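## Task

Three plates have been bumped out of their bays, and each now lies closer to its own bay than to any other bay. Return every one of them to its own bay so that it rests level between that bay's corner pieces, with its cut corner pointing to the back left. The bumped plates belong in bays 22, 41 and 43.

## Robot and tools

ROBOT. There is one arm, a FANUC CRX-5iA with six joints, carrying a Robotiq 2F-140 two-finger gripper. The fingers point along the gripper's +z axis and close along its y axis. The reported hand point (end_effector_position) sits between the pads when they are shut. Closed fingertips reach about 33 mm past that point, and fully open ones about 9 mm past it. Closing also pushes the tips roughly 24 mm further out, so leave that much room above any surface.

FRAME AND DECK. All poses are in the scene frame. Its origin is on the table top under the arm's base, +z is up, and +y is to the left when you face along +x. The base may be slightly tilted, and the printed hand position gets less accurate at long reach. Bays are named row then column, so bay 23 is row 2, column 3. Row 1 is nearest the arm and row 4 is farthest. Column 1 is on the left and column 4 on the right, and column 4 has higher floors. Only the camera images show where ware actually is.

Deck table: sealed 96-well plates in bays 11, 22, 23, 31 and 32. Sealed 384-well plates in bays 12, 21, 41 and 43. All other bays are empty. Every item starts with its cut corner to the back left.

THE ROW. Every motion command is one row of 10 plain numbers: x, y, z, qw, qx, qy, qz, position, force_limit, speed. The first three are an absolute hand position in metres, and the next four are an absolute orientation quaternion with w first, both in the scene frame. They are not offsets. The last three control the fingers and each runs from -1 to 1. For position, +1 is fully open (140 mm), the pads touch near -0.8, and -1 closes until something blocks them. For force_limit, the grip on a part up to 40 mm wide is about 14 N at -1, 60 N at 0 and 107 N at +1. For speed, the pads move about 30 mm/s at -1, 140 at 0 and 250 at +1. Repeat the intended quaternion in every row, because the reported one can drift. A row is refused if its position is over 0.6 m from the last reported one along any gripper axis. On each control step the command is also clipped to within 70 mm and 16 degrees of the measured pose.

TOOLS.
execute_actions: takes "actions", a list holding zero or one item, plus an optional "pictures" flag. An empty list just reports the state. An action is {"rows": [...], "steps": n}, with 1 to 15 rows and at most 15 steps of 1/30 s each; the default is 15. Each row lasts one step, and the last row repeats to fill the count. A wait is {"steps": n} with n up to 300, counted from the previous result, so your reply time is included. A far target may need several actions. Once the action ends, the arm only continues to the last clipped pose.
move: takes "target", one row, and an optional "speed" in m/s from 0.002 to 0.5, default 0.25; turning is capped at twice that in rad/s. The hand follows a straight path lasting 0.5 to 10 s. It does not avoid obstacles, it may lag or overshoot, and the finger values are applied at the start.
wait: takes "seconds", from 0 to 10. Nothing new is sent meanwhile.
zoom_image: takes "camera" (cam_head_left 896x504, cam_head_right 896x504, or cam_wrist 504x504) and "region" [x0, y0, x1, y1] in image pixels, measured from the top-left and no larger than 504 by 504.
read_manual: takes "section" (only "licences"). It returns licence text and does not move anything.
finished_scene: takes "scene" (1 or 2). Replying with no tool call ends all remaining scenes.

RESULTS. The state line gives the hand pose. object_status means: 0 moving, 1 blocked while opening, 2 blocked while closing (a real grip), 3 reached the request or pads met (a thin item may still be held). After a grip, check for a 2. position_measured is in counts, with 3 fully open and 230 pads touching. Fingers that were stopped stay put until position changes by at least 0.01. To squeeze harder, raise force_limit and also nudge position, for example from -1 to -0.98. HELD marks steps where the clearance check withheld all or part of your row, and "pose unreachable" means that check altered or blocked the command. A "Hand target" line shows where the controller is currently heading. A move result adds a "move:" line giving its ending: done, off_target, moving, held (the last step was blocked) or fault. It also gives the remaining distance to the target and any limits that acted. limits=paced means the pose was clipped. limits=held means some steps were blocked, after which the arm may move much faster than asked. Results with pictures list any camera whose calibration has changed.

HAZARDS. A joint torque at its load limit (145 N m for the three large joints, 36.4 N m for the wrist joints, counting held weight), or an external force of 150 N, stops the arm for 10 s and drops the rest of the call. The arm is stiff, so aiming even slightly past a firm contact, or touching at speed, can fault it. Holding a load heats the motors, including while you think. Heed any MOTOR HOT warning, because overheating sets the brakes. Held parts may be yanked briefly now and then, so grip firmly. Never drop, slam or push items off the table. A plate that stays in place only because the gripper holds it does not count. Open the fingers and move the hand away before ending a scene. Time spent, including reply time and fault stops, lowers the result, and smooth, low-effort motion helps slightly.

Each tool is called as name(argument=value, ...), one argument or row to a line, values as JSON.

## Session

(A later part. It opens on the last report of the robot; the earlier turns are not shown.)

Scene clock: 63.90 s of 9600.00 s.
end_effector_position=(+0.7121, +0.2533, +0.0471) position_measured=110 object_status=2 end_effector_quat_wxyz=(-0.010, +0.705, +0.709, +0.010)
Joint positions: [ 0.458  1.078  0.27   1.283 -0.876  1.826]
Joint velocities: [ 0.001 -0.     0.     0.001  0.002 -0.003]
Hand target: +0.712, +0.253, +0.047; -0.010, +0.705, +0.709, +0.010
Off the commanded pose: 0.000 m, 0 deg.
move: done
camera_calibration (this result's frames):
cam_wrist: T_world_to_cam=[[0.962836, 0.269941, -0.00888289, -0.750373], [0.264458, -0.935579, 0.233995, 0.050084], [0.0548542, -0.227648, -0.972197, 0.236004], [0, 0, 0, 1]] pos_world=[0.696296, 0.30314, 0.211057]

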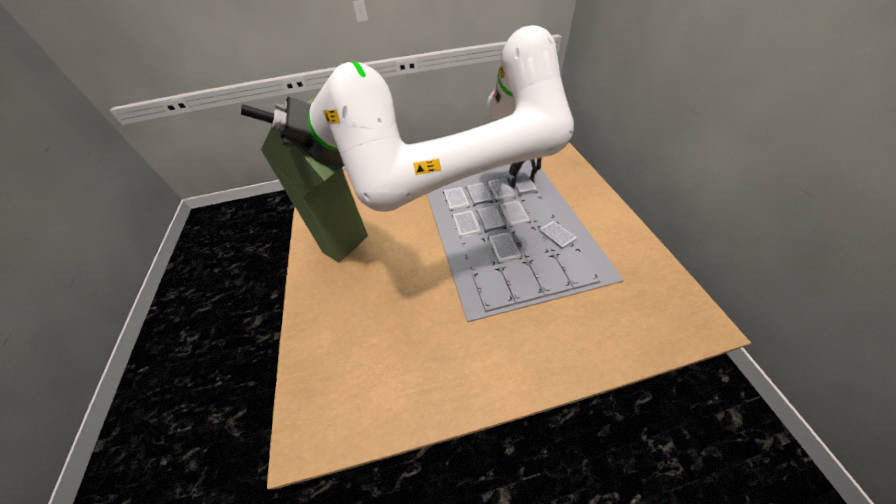

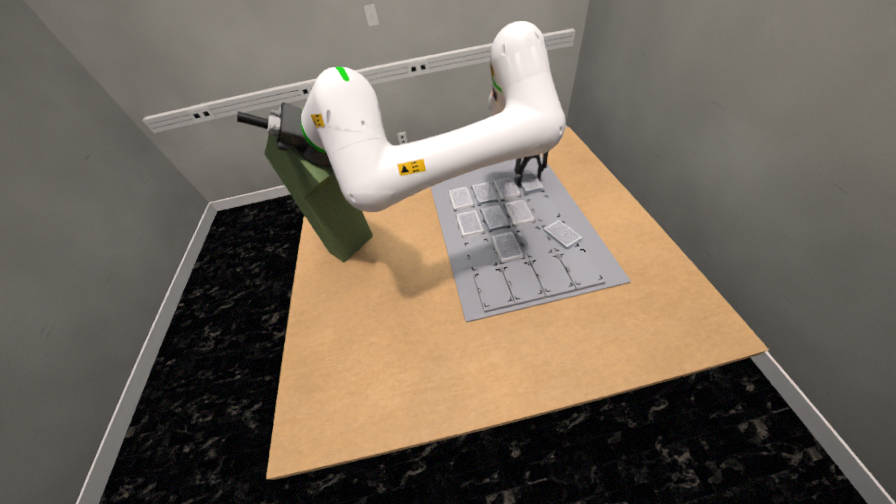

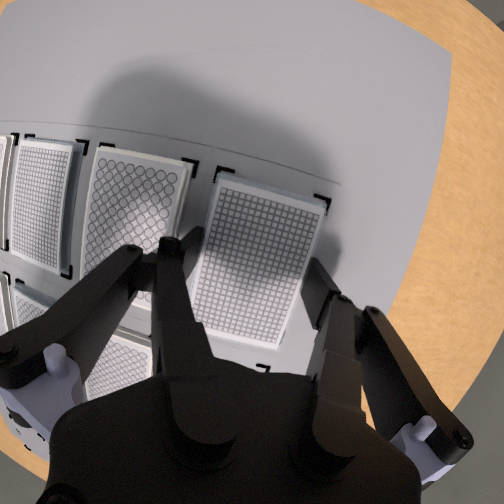

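move(
  target=[0.7127, 0.2541, 0.0425, -0.0104, 0.7049, 0.7092, 0.0105, -1, 0.2, -0.6],
  speed=0.015,
)

zoom_image(
  camera="cam_wrist",
  region=[203, 158, 253, 198],
)

zoom_image(
  camera="cam_wrist",
  region=[297, 185, 347, 225],
)

Scene clock: 66.17 s of 9600.00 s.
end_effector_position=(+0.7127, +0.2541, +0.0425) position_measured=110 object_status=2 end_effector_quat_wxyz=(-0.010, +0.705, +0.709, +0.011)
Joint positions: [ 0.454  1.088  0.281  1.284 -0.873  1.829]
Joint velocities: [-0.001 -0.     0.     0.     0.     0.   ]
Hand target: +0.713, +0.254, +0.043; -0.010, +0.705, +0.709, +0.011
Off the commanded pose: 0.000 m, 0 deg.
move: done
camera_calibration (this result's frames):
cam_wrist: T_world_to_cam=[[0.962825, 0.269983, -0.00874672, -0.751294], [0.264464, -0.935564, 0.234047, 0.0517433], [0.0550055, -0.22766, -0.972186, 0.231639], [0, 0, 0, 1]] pos_world=[0.69694, 0.30398, 0.206515]

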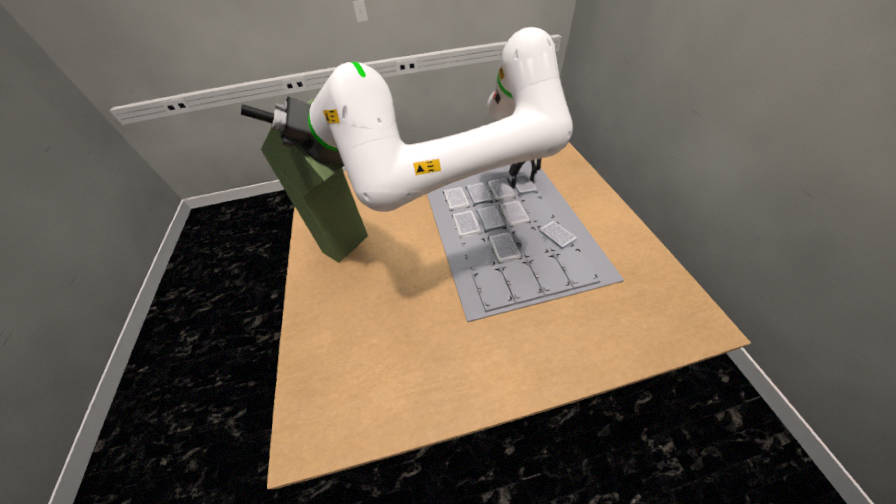

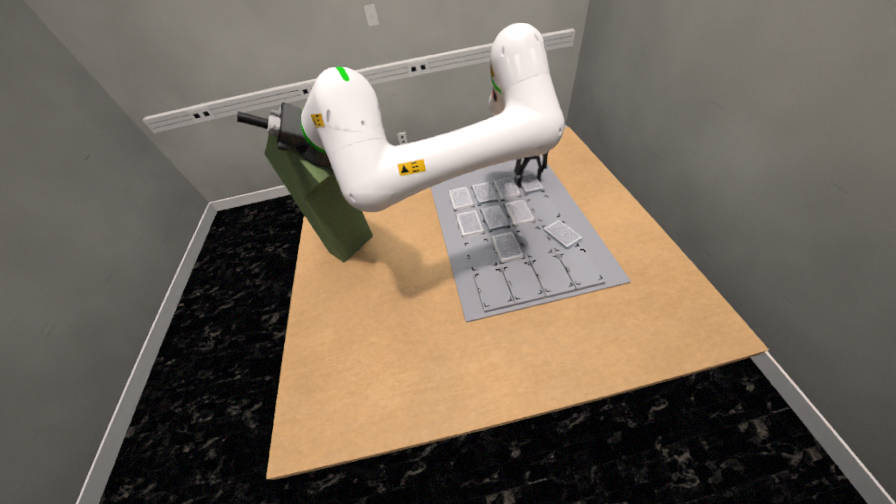

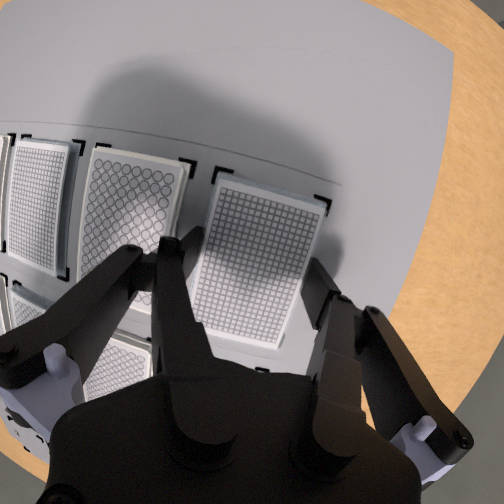

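Region (203, 158, 253, 198) of cam_wrist's 504x504 image, scaled by 10.080, with more detail than that image has; it fills the top 403 rows of this view, and the rest is white.

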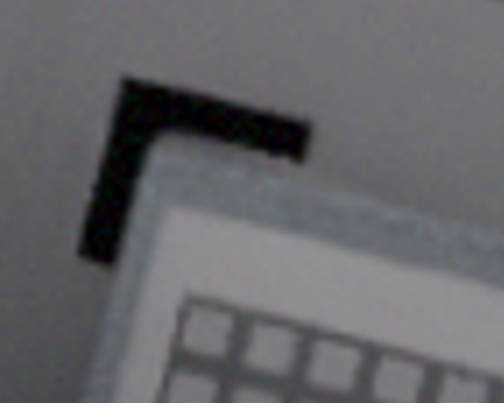

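Region (297, 185, 347, 225) of cam_wrist's 504x504 image, scaled by 10.080, with more detail than that image has; it fills the top 403 rows of this view, and the rest is white.

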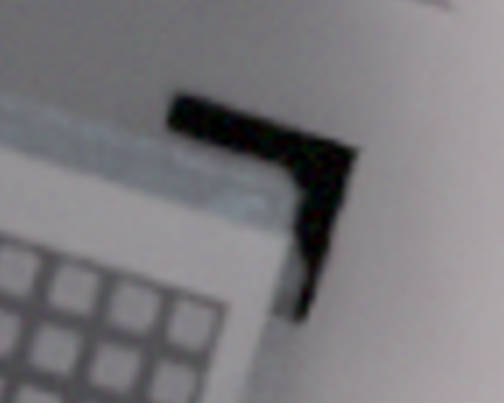

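move(
  target=[0.7123, 0.2542, 0.0388, -0.0104, 0.7049, 0.7092, 0.0105, -1, 0.2, -0.6],
  speed=0.008,
)

zoom_image(
  camera="cam_wrist",
  region=[200, 155, 350, 235],
)

zoom_image(
  camera="cam_head_right",
  region=[490, 160, 560, 210],
)

Scene clock: 68.13 s of 9600.00 s.
end_effector_position=(+0.7125, +0.2542, +0.0390) position_measured=110 object_status=2 end_effector_quat_wxyz=(-0.010, +0.705, +0.709, +0.011)
Joint positions: [ 0.45   1.094  0.286  1.288 -0.87   1.828]
Joint velocities: [-0.002 -0.001  0.002 -0.     0.002 -0.001]
Hand target: +0.712, +0.254, +0.039; -0.010, +0.705, +0.709, +0.010
Off the commanded pose: 0.000 m, 0 deg.
move: done
camera_calibration (this result's frames):
cam_wrist: T_world_to_cam=[[0.962832, 0.269964, -0.00854783, -0.751123], [0.264399, -0.935572, 0.234092, 0.0527528], [0.0551992, -0.227651, -0.972177, 0.228121], [0, 0, 0, 1]] pos_world=[0.696666, 0.304062, 0.203005]

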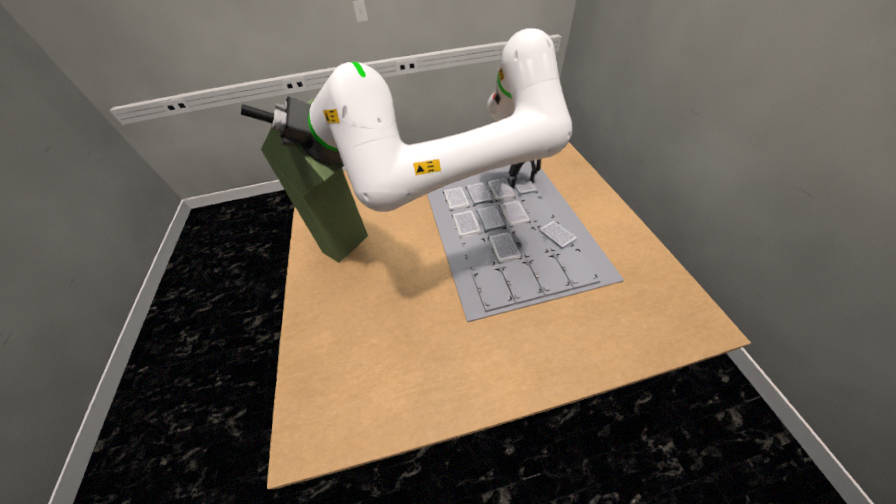

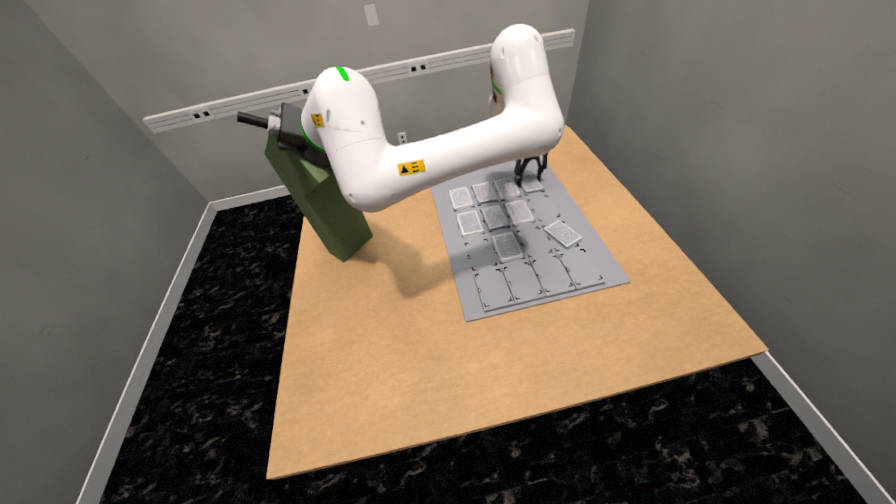

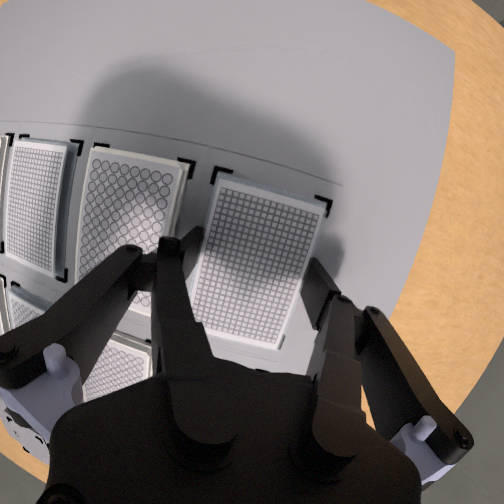

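Region (200, 155, 350, 235) of cam_wrist's 504x504 image, scaled by 3.360, with more detail than that image has; it fills the top 269 rows of this view, and the rest is white.

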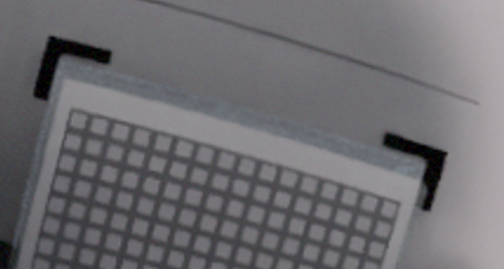

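Region (490, 160, 560, 210) of cam_head_right's 896x504 image, scaled by 7.200, with more detail than that image has; it fills the top 360 rows of this view, and the rest is white.

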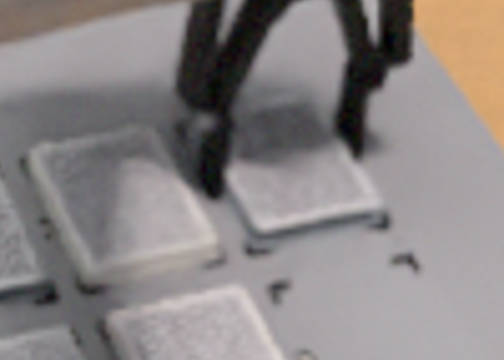

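move(
  target=[0.7124, 0.2542, 0.0390, -0.0104, 0.7049, 0.7092, 0.0105, 0.35, 0.2, -0.8],
  speed=0.006,
)

move(
  target=[0.7124, 0.2500, 0.10, 0, 0.7071, 0.7071, 0, 0.35, 0.2, 0],
  speed=0.15,
)

zoom_image(
  camera="cam_wrist",
  region=[150, 130, 380, 360],
)

Scene clock: 69.63 s of 9600.00 s.
end_effector_position=(+0.7124, +0.2542, +0.0390) position_measured=85 object_status=3 end_effector_quat_wxyz=(-0.010, +0.705, +0.709, +0.011)
Joint positions: [ 0.45   1.094  0.286  1.287 -0.871  1.828]
Joint velocities: [ 0.     0.002 -0.001  0.     0.001 -0.   ]
Hand target: +0.712, +0.254, +0.039; -0.010, +0.705, +0.709, +0.011
Off the commanded pose: 0.000 m, 0 deg.
move: done
camera_calibration (this result's frames):
cam_wrist: T_world_to_cam=[[0.962908, 0.269689, -0.00875778, -0.751042], [0.264183, -0.935645, 0.234042, 0.0529549], [0.0549244, -0.227674, -0.972187, 0.228316], [0, 0, 0, 1]] pos_world=[0.696654, 0.304077, 0.202995]

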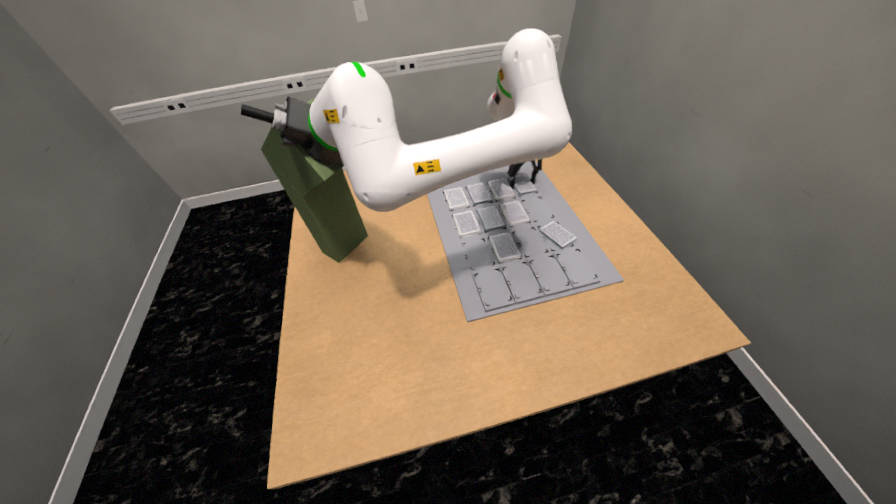

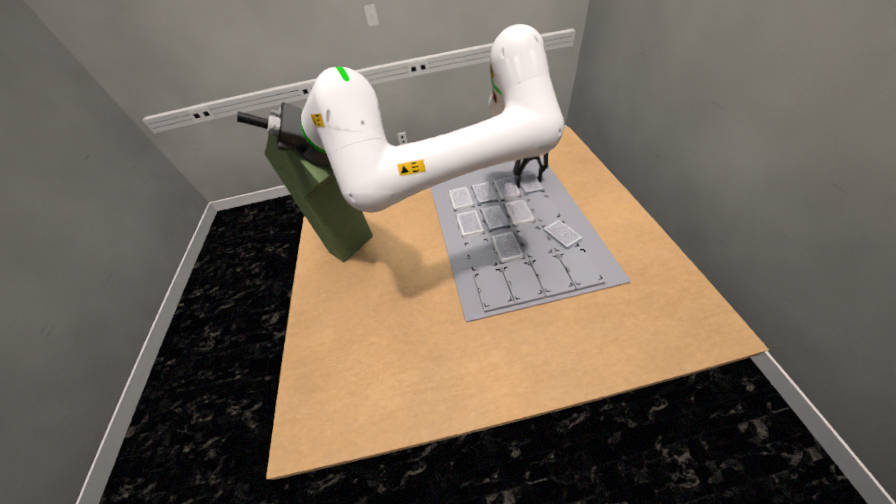

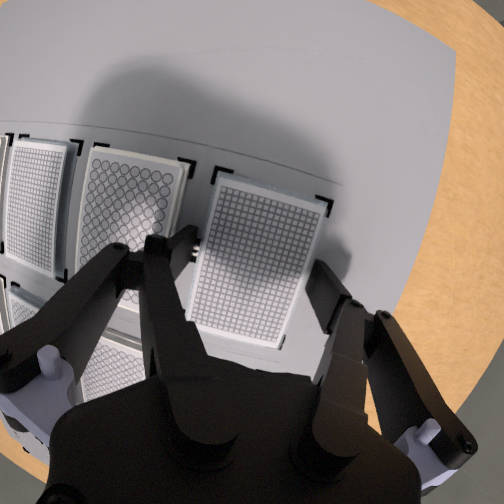

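Scene clock: 70.43 s of 9600.00 s.
end_effector_position=(+0.7122, +0.2499, +0.0999) position_measured=85 object_status=3 end_effector_quat_wxyz=(-0.000, +0.707, +0.707, -0.000)
Joint positions: [ 0.525  1.012  0.216  1.246 -0.953  1.811]
Joint velocities: [ 0.002 -0.001  0.001  0.001 -0.002  0.   ]
Hand target: +0.712, +0.250, +0.100; +0.000, +0.707, +0.707, +0.000
Off the commanded pose: 0.000 m, 0 deg.
move: done
camera_calibration (this result's frames):
cam_wrist: T_world_to_cam=[[0.96444, 0.263765, -0.016824, -0.747967], [0.25886, -0.929819, 0.261588, 0.0342935], [0.0533544, -0.256641, -0.965033, 0.2942], [0, 0, 0, 1]] pos_world=[0.696796, 0.304678, 0.262358]

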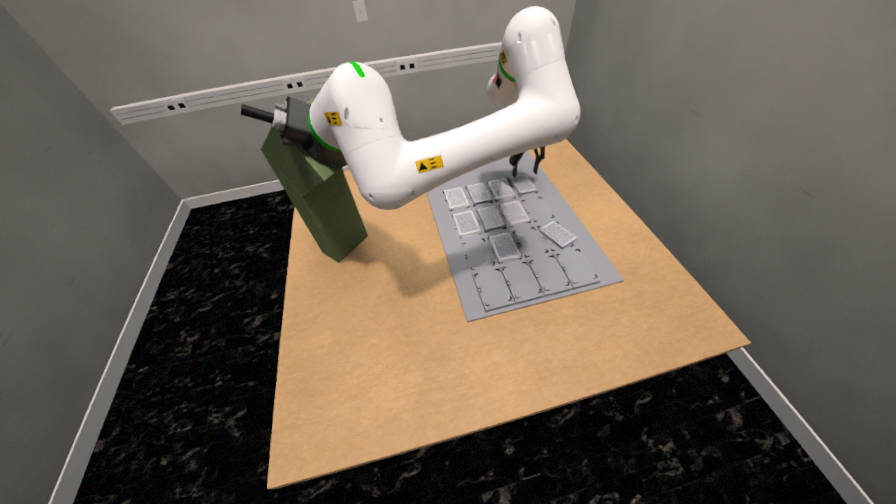

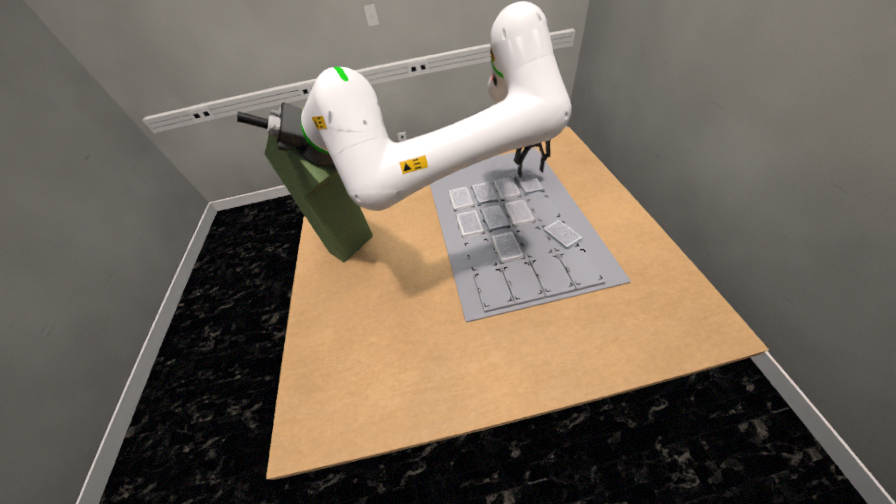

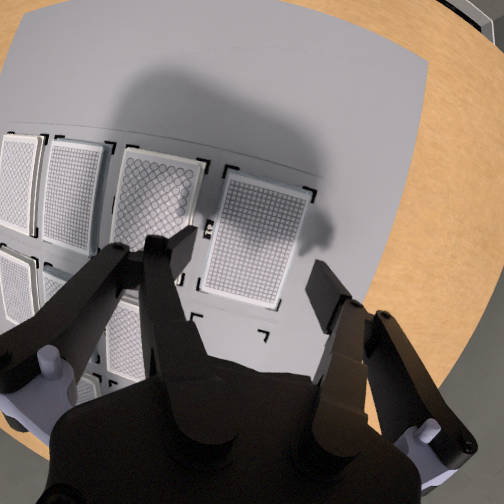

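Region (150, 130, 380, 360) of cam_wrist's 504x504 image, scaled by 2.191, with more detail than that image has.

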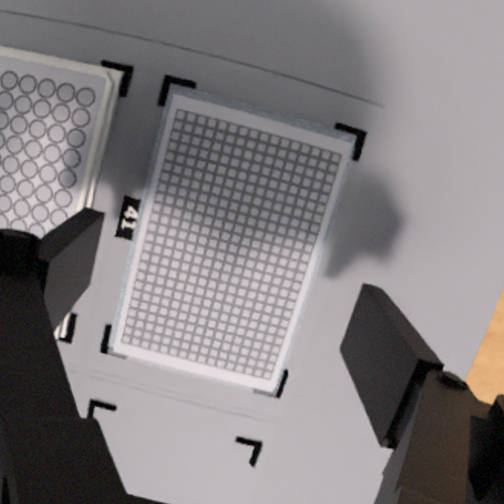

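move(
  target=[0.720, -0.080, 0.085, 0, 0.5592, 0.8290, 0, 0.4, 0.2, 0],
  speed=0.3,
)

zoom_image(
  camera="cam_wrist",
  region=[150, 100, 400, 350],
)

Scene clock: 72.67 s of 9600.00 s.
end_effector_position=(+0.7205, -0.0800, +0.0846) position_measured=78 object_status=3 end_effector_quat_wxyz=(+0.000, +0.559, +0.829, +0.000)
Joint positions: [ 0.162  0.54  -0.115  1.299 -0.732  2.479]
Joint velocities: [ 0.003  0.001  0.002 -0.004 -0.001  0.005]
Hand target: +0.720, -0.080, +0.085; +0.000, +0.559, +0.829, +0.000
Off the commanded pose: 0.001 m, 0 deg.
move: done
camera_calibration (this result's frames):
cam_wrist: T_world_to_cam=[[0.795541, 0.605672, -0.0166134, -0.520138], [0.588049, -0.765207, 0.262022, -0.494577], [0.145986, -0.218219, -0.964919, 0.13062], [0, 0, 0, 1]] pos_world=[0.685558, -0.0349171, 0.246987]

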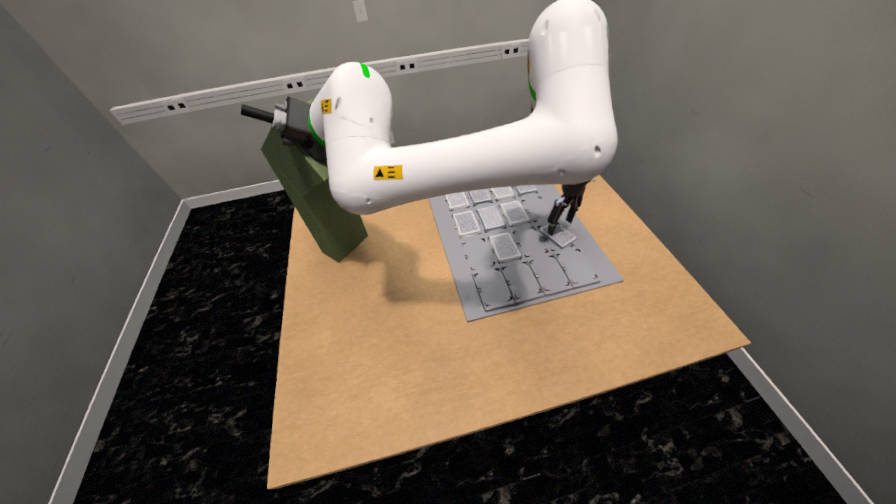

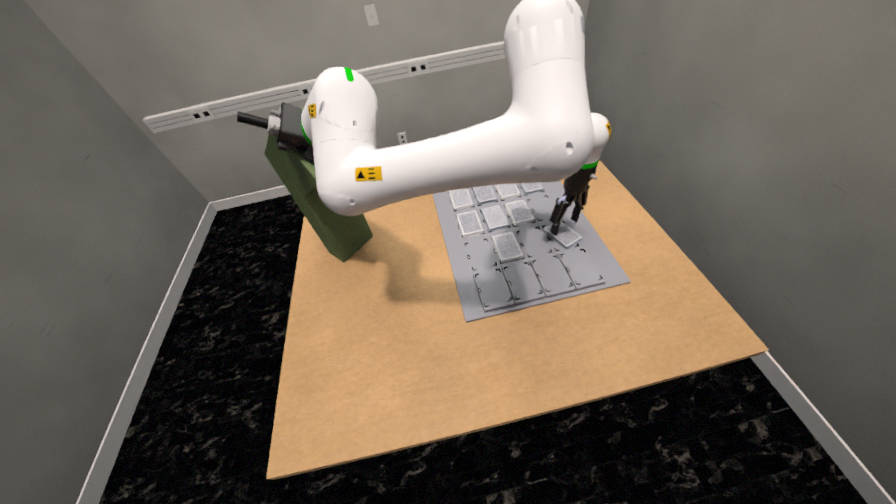

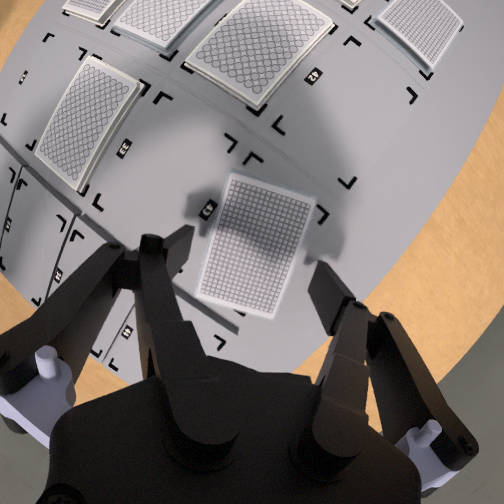

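Region (150, 100, 400, 350) of cam_wrist's 504x504 image, scaled by 2.016, with more detail than that image has.

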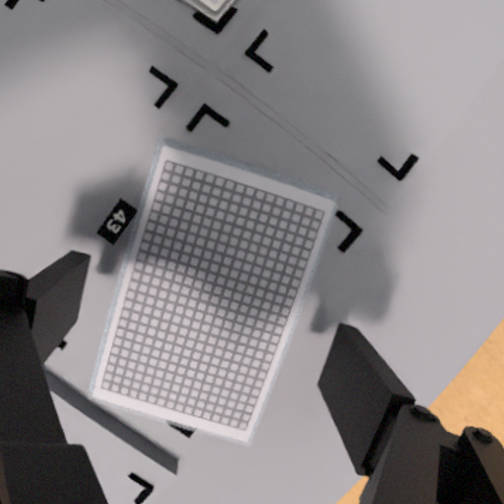

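zoom_image(
  camera="cam_wrist",
  region=[210, 130, 350, 240],
)

zoom_image(
  camera="cam_wrist",
  region=[175, 225, 315, 335],
)

zoom_image(
  camera="cam_wrist",
  region=[100, 0, 480, 120],
)

Region (210, 130, 350, 240) of cam_wrist's 504x504 image, scaled by 3.600, with more detail than that image has; it fills the top 396 rows of this view, and the rest is white.

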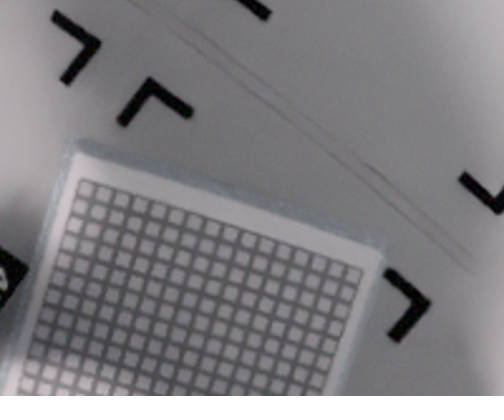

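Region (175, 225, 315, 335) of cam_wrist's 504x504 image, scaled by 3.600, with more detail than that image has; it fills the top 396 rows of this view, and the rest is white.

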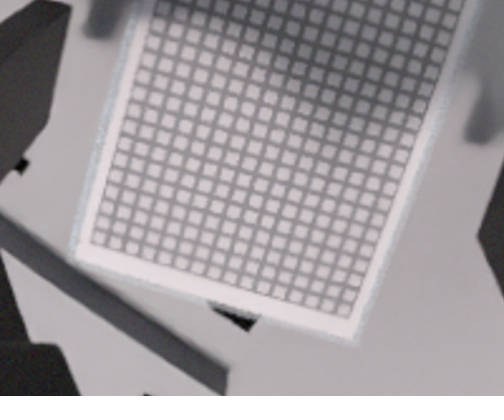

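Region (100, 0, 480, 120) of cam_wrist's 504x504 image, scaled by 1.326, with more detail than that image has; it fills the top 159 rows of this view, and the rest is white.

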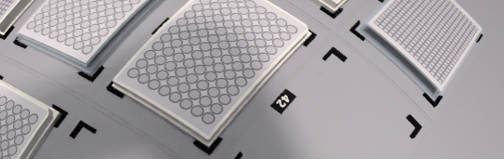

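move(
  target=[0.7219, -0.0830, 0.041, 0, 0.5750, 0.8181, 0, 0.4, 0.2, 0],
  speed=0.07,
)

zoom_image(
  camera="cam_wrist",
  region=[160, 110, 400, 350],
)

Scene clock: 76.27 s of 9600.00 s.
end_effector_position=(+0.7220, -0.0829, +0.0411) position_measured=78 object_status=3 end_effector_quat_wxyz=(-0.000, +0.575, +0.818, +0.000)
Joint positions: [ 0.108  0.616 -0.056  1.338 -0.687  2.432]
Joint velocities: [-0.001  0.001  0.001  0.002  0.002 -0.   ]
Hand target: +0.722, -0.083, +0.041; -0.000, +0.575, +0.818, +0.000
Off the commanded pose: 0.000 m, 0 deg.
move: done
camera_calibration (this result's frames):
cam_wrist: T_world_to_cam=[[0.818115, 0.57481, -0.0167759, -0.53919], [0.558463, -0.787215, 0.261556, -0.466799], [0.137139, -0.223351, -0.965043, 0.0937443], [0, 0, 0, 1]] pos_world=[0.688954, -0.0366014, 0.203516]

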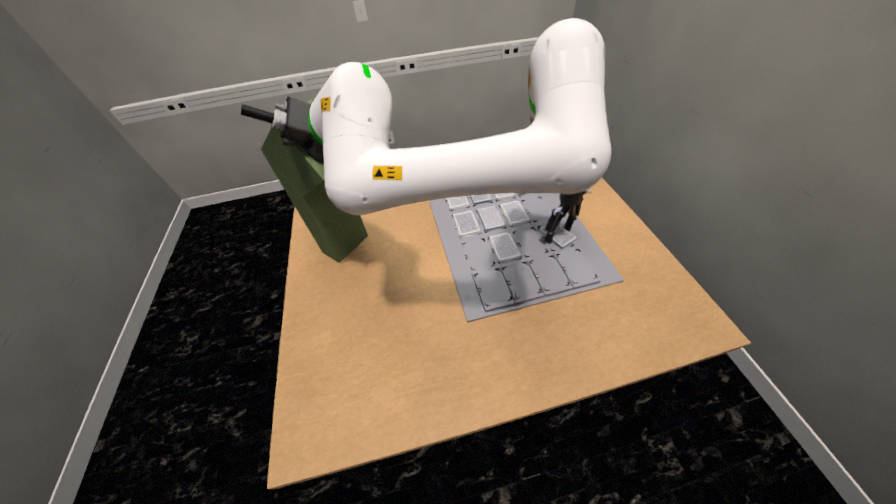

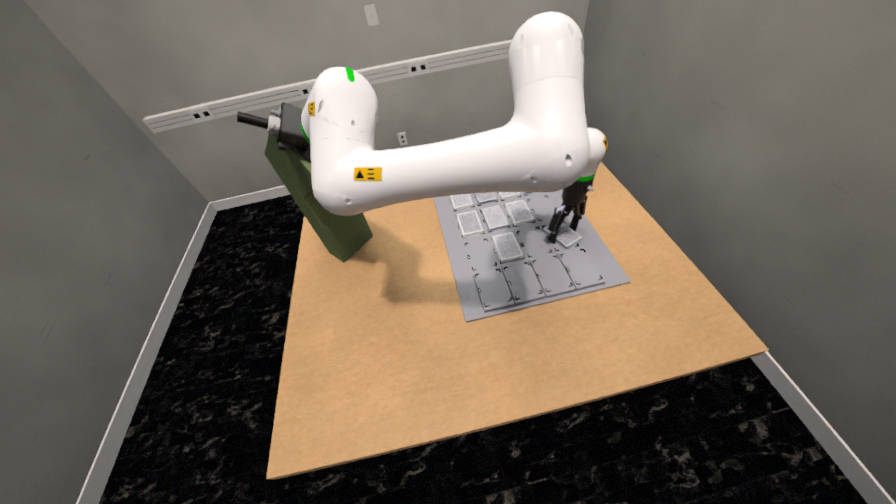

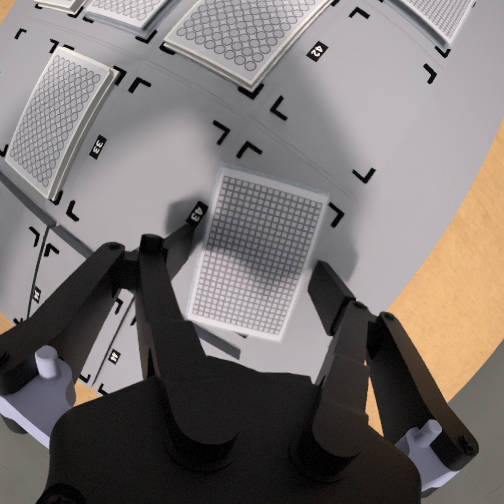

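Region (160, 110, 400, 350) of cam_wrist's 504x504 image, scaled by 2.100, with more detail than that image has.

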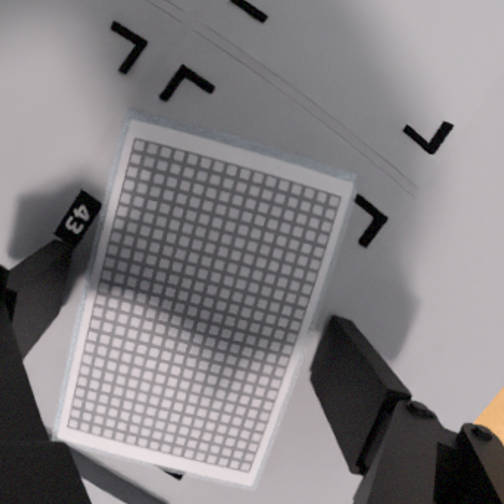

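execute_actions(
  actions=[],
)

Scene clock: 78.70 s of 9600.00 s.
end_effector_position=(+0.7220, -0.0829, +0.0410) position_measured=78 object_status=3 end_effector_quat_wxyz=(-0.000, +0.575, +0.818, +0.000)
Joint positions: [ 0.108  0.617 -0.056  1.338 -0.687  2.432]
Joint velocities: [ 0.     0.001  0.    -0.002 -0.     0.   ]
Hand target: +0.722, -0.083, +0.041; -0.000, +0.575, +0.818, +0.000
Off the commanded pose: 0.000 m, 0 deg.
Steps of this call (steps 1 to 73: nothing new was sent). Readings (end_effector_position | what the end effector reports):
1: (+0.7220, -0.0829, +0.0411) | position_measured=78 object_status=3
2: (+0.7220, -0.0829, +0.0410) | position_measured=78 object_status=3
4: (+0.7220, -0.0829, +0.0410) | position_measured=78 object_status=3
8: (+0.7220, -0.0829, +0.0410) | position_measured=78 object_status=3
73: the state above
camera_calibration (this result's frames):
cam_wrist: T_world_to_cam=[[0.818115, 0.574809, -0.0168031, -0.53918], [0.558471, -0.787215, 0.261539, -0.466775], [0.137107, -0.223353, -0.965047, 0.093734], [0, 0, 0, 1]] pos_world=[0.68894, -0.0365915, 0.203478]

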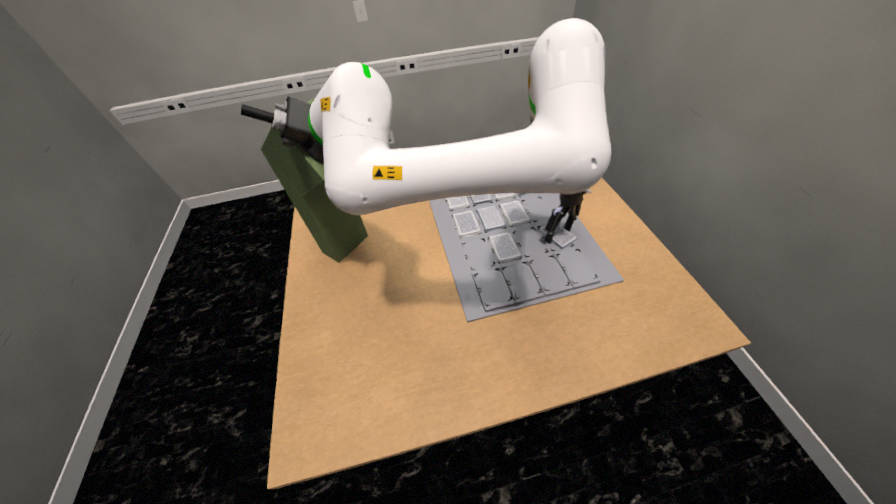

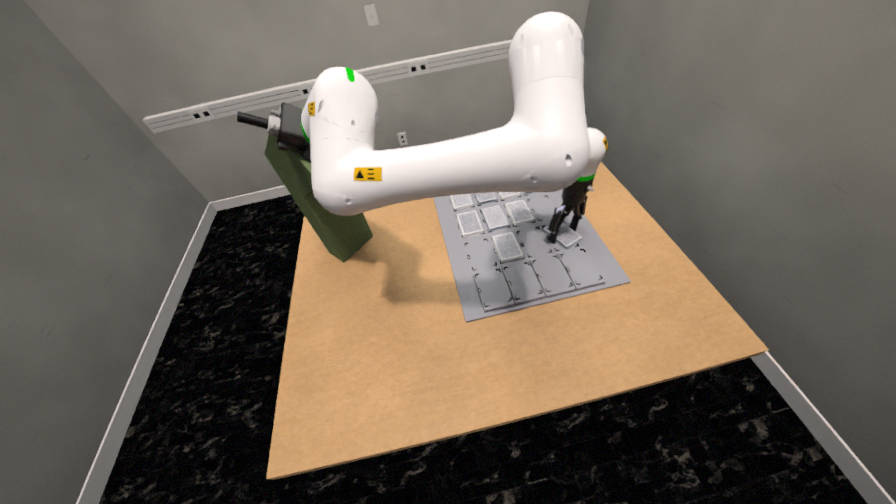

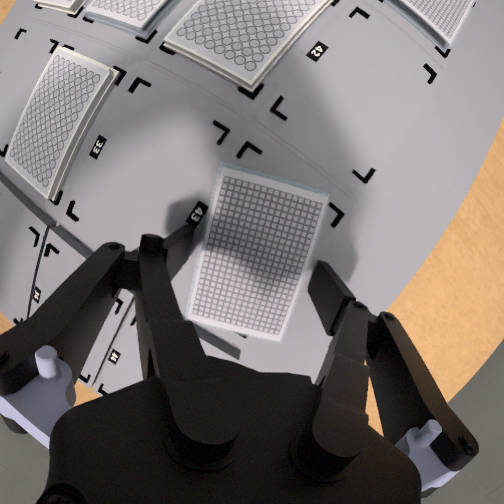

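move(
  target=[0.7219,-0.0830,0.0395,0,0.5750,0.8181,0,-1,0.2,-0.6],
  speed=0.03,
)

zoom_image(
  camera="cam_wrist",
  region=[160,110,400,350],
)

Scene clock: 79.77 s of 9600.00 s.
end_effector_position=(+0.7219, -0.0830, +0.0395) position_measured=110 object_status=2 end_effector_quat_wxyz=(+0.000, +0.575, +0.818, +0.000)
Joint positions: [ 0.106  0.619 -0.055  1.34  -0.685  2.431]
Joint velocities: [-0.001 -0.001  0.    -0.001 -0.001  0.   ]
Hand target: +0.722, -0.083, +0.040; -0.000, +0.575, +0.818, +0.000
Off the commanded pose: 0.000 m, 0 deg.
move: done
camera_calibration (this result's frames):
cam_wrist: T_world_to_cam=[[0.818132, 0.574786, -0.0167472, -0.539104], [0.558425, -0.787223, 0.261614, -0.466397], [0.137188, -0.223387, -0.965027, 0.0922206], [0, 0, 0, 1]] pos_world=[0.688855, -0.0366878, 0.201983]

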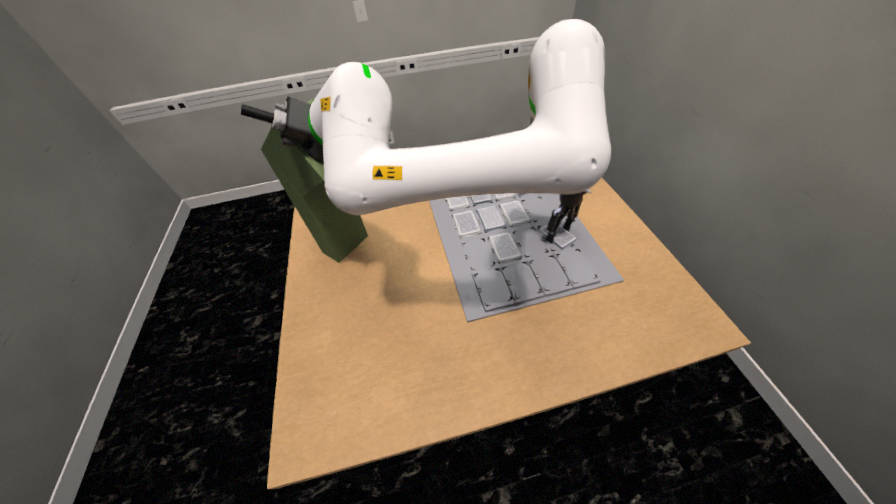

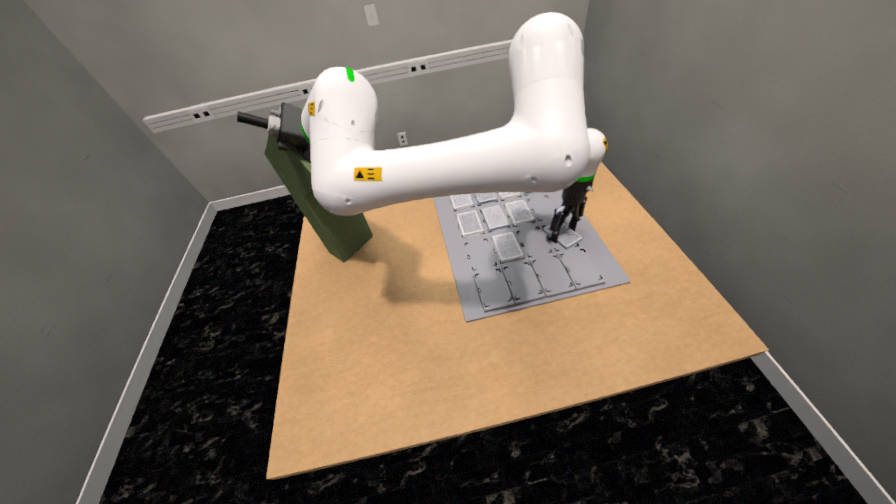

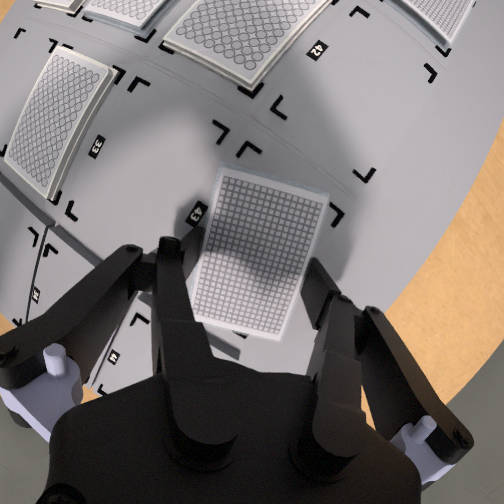

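Region (160, 110, 400, 350) of cam_wrist's 504x504 image, scaled by 2.100, with more detail than that image has.

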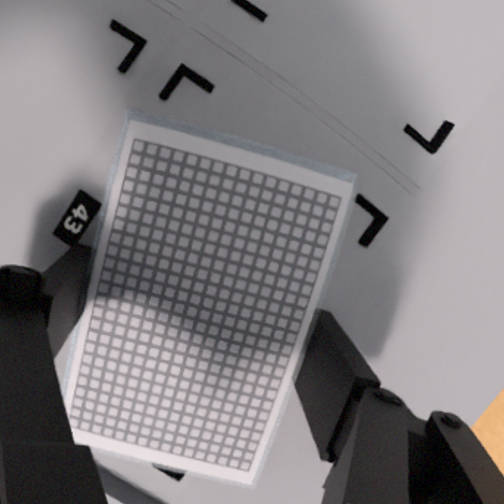

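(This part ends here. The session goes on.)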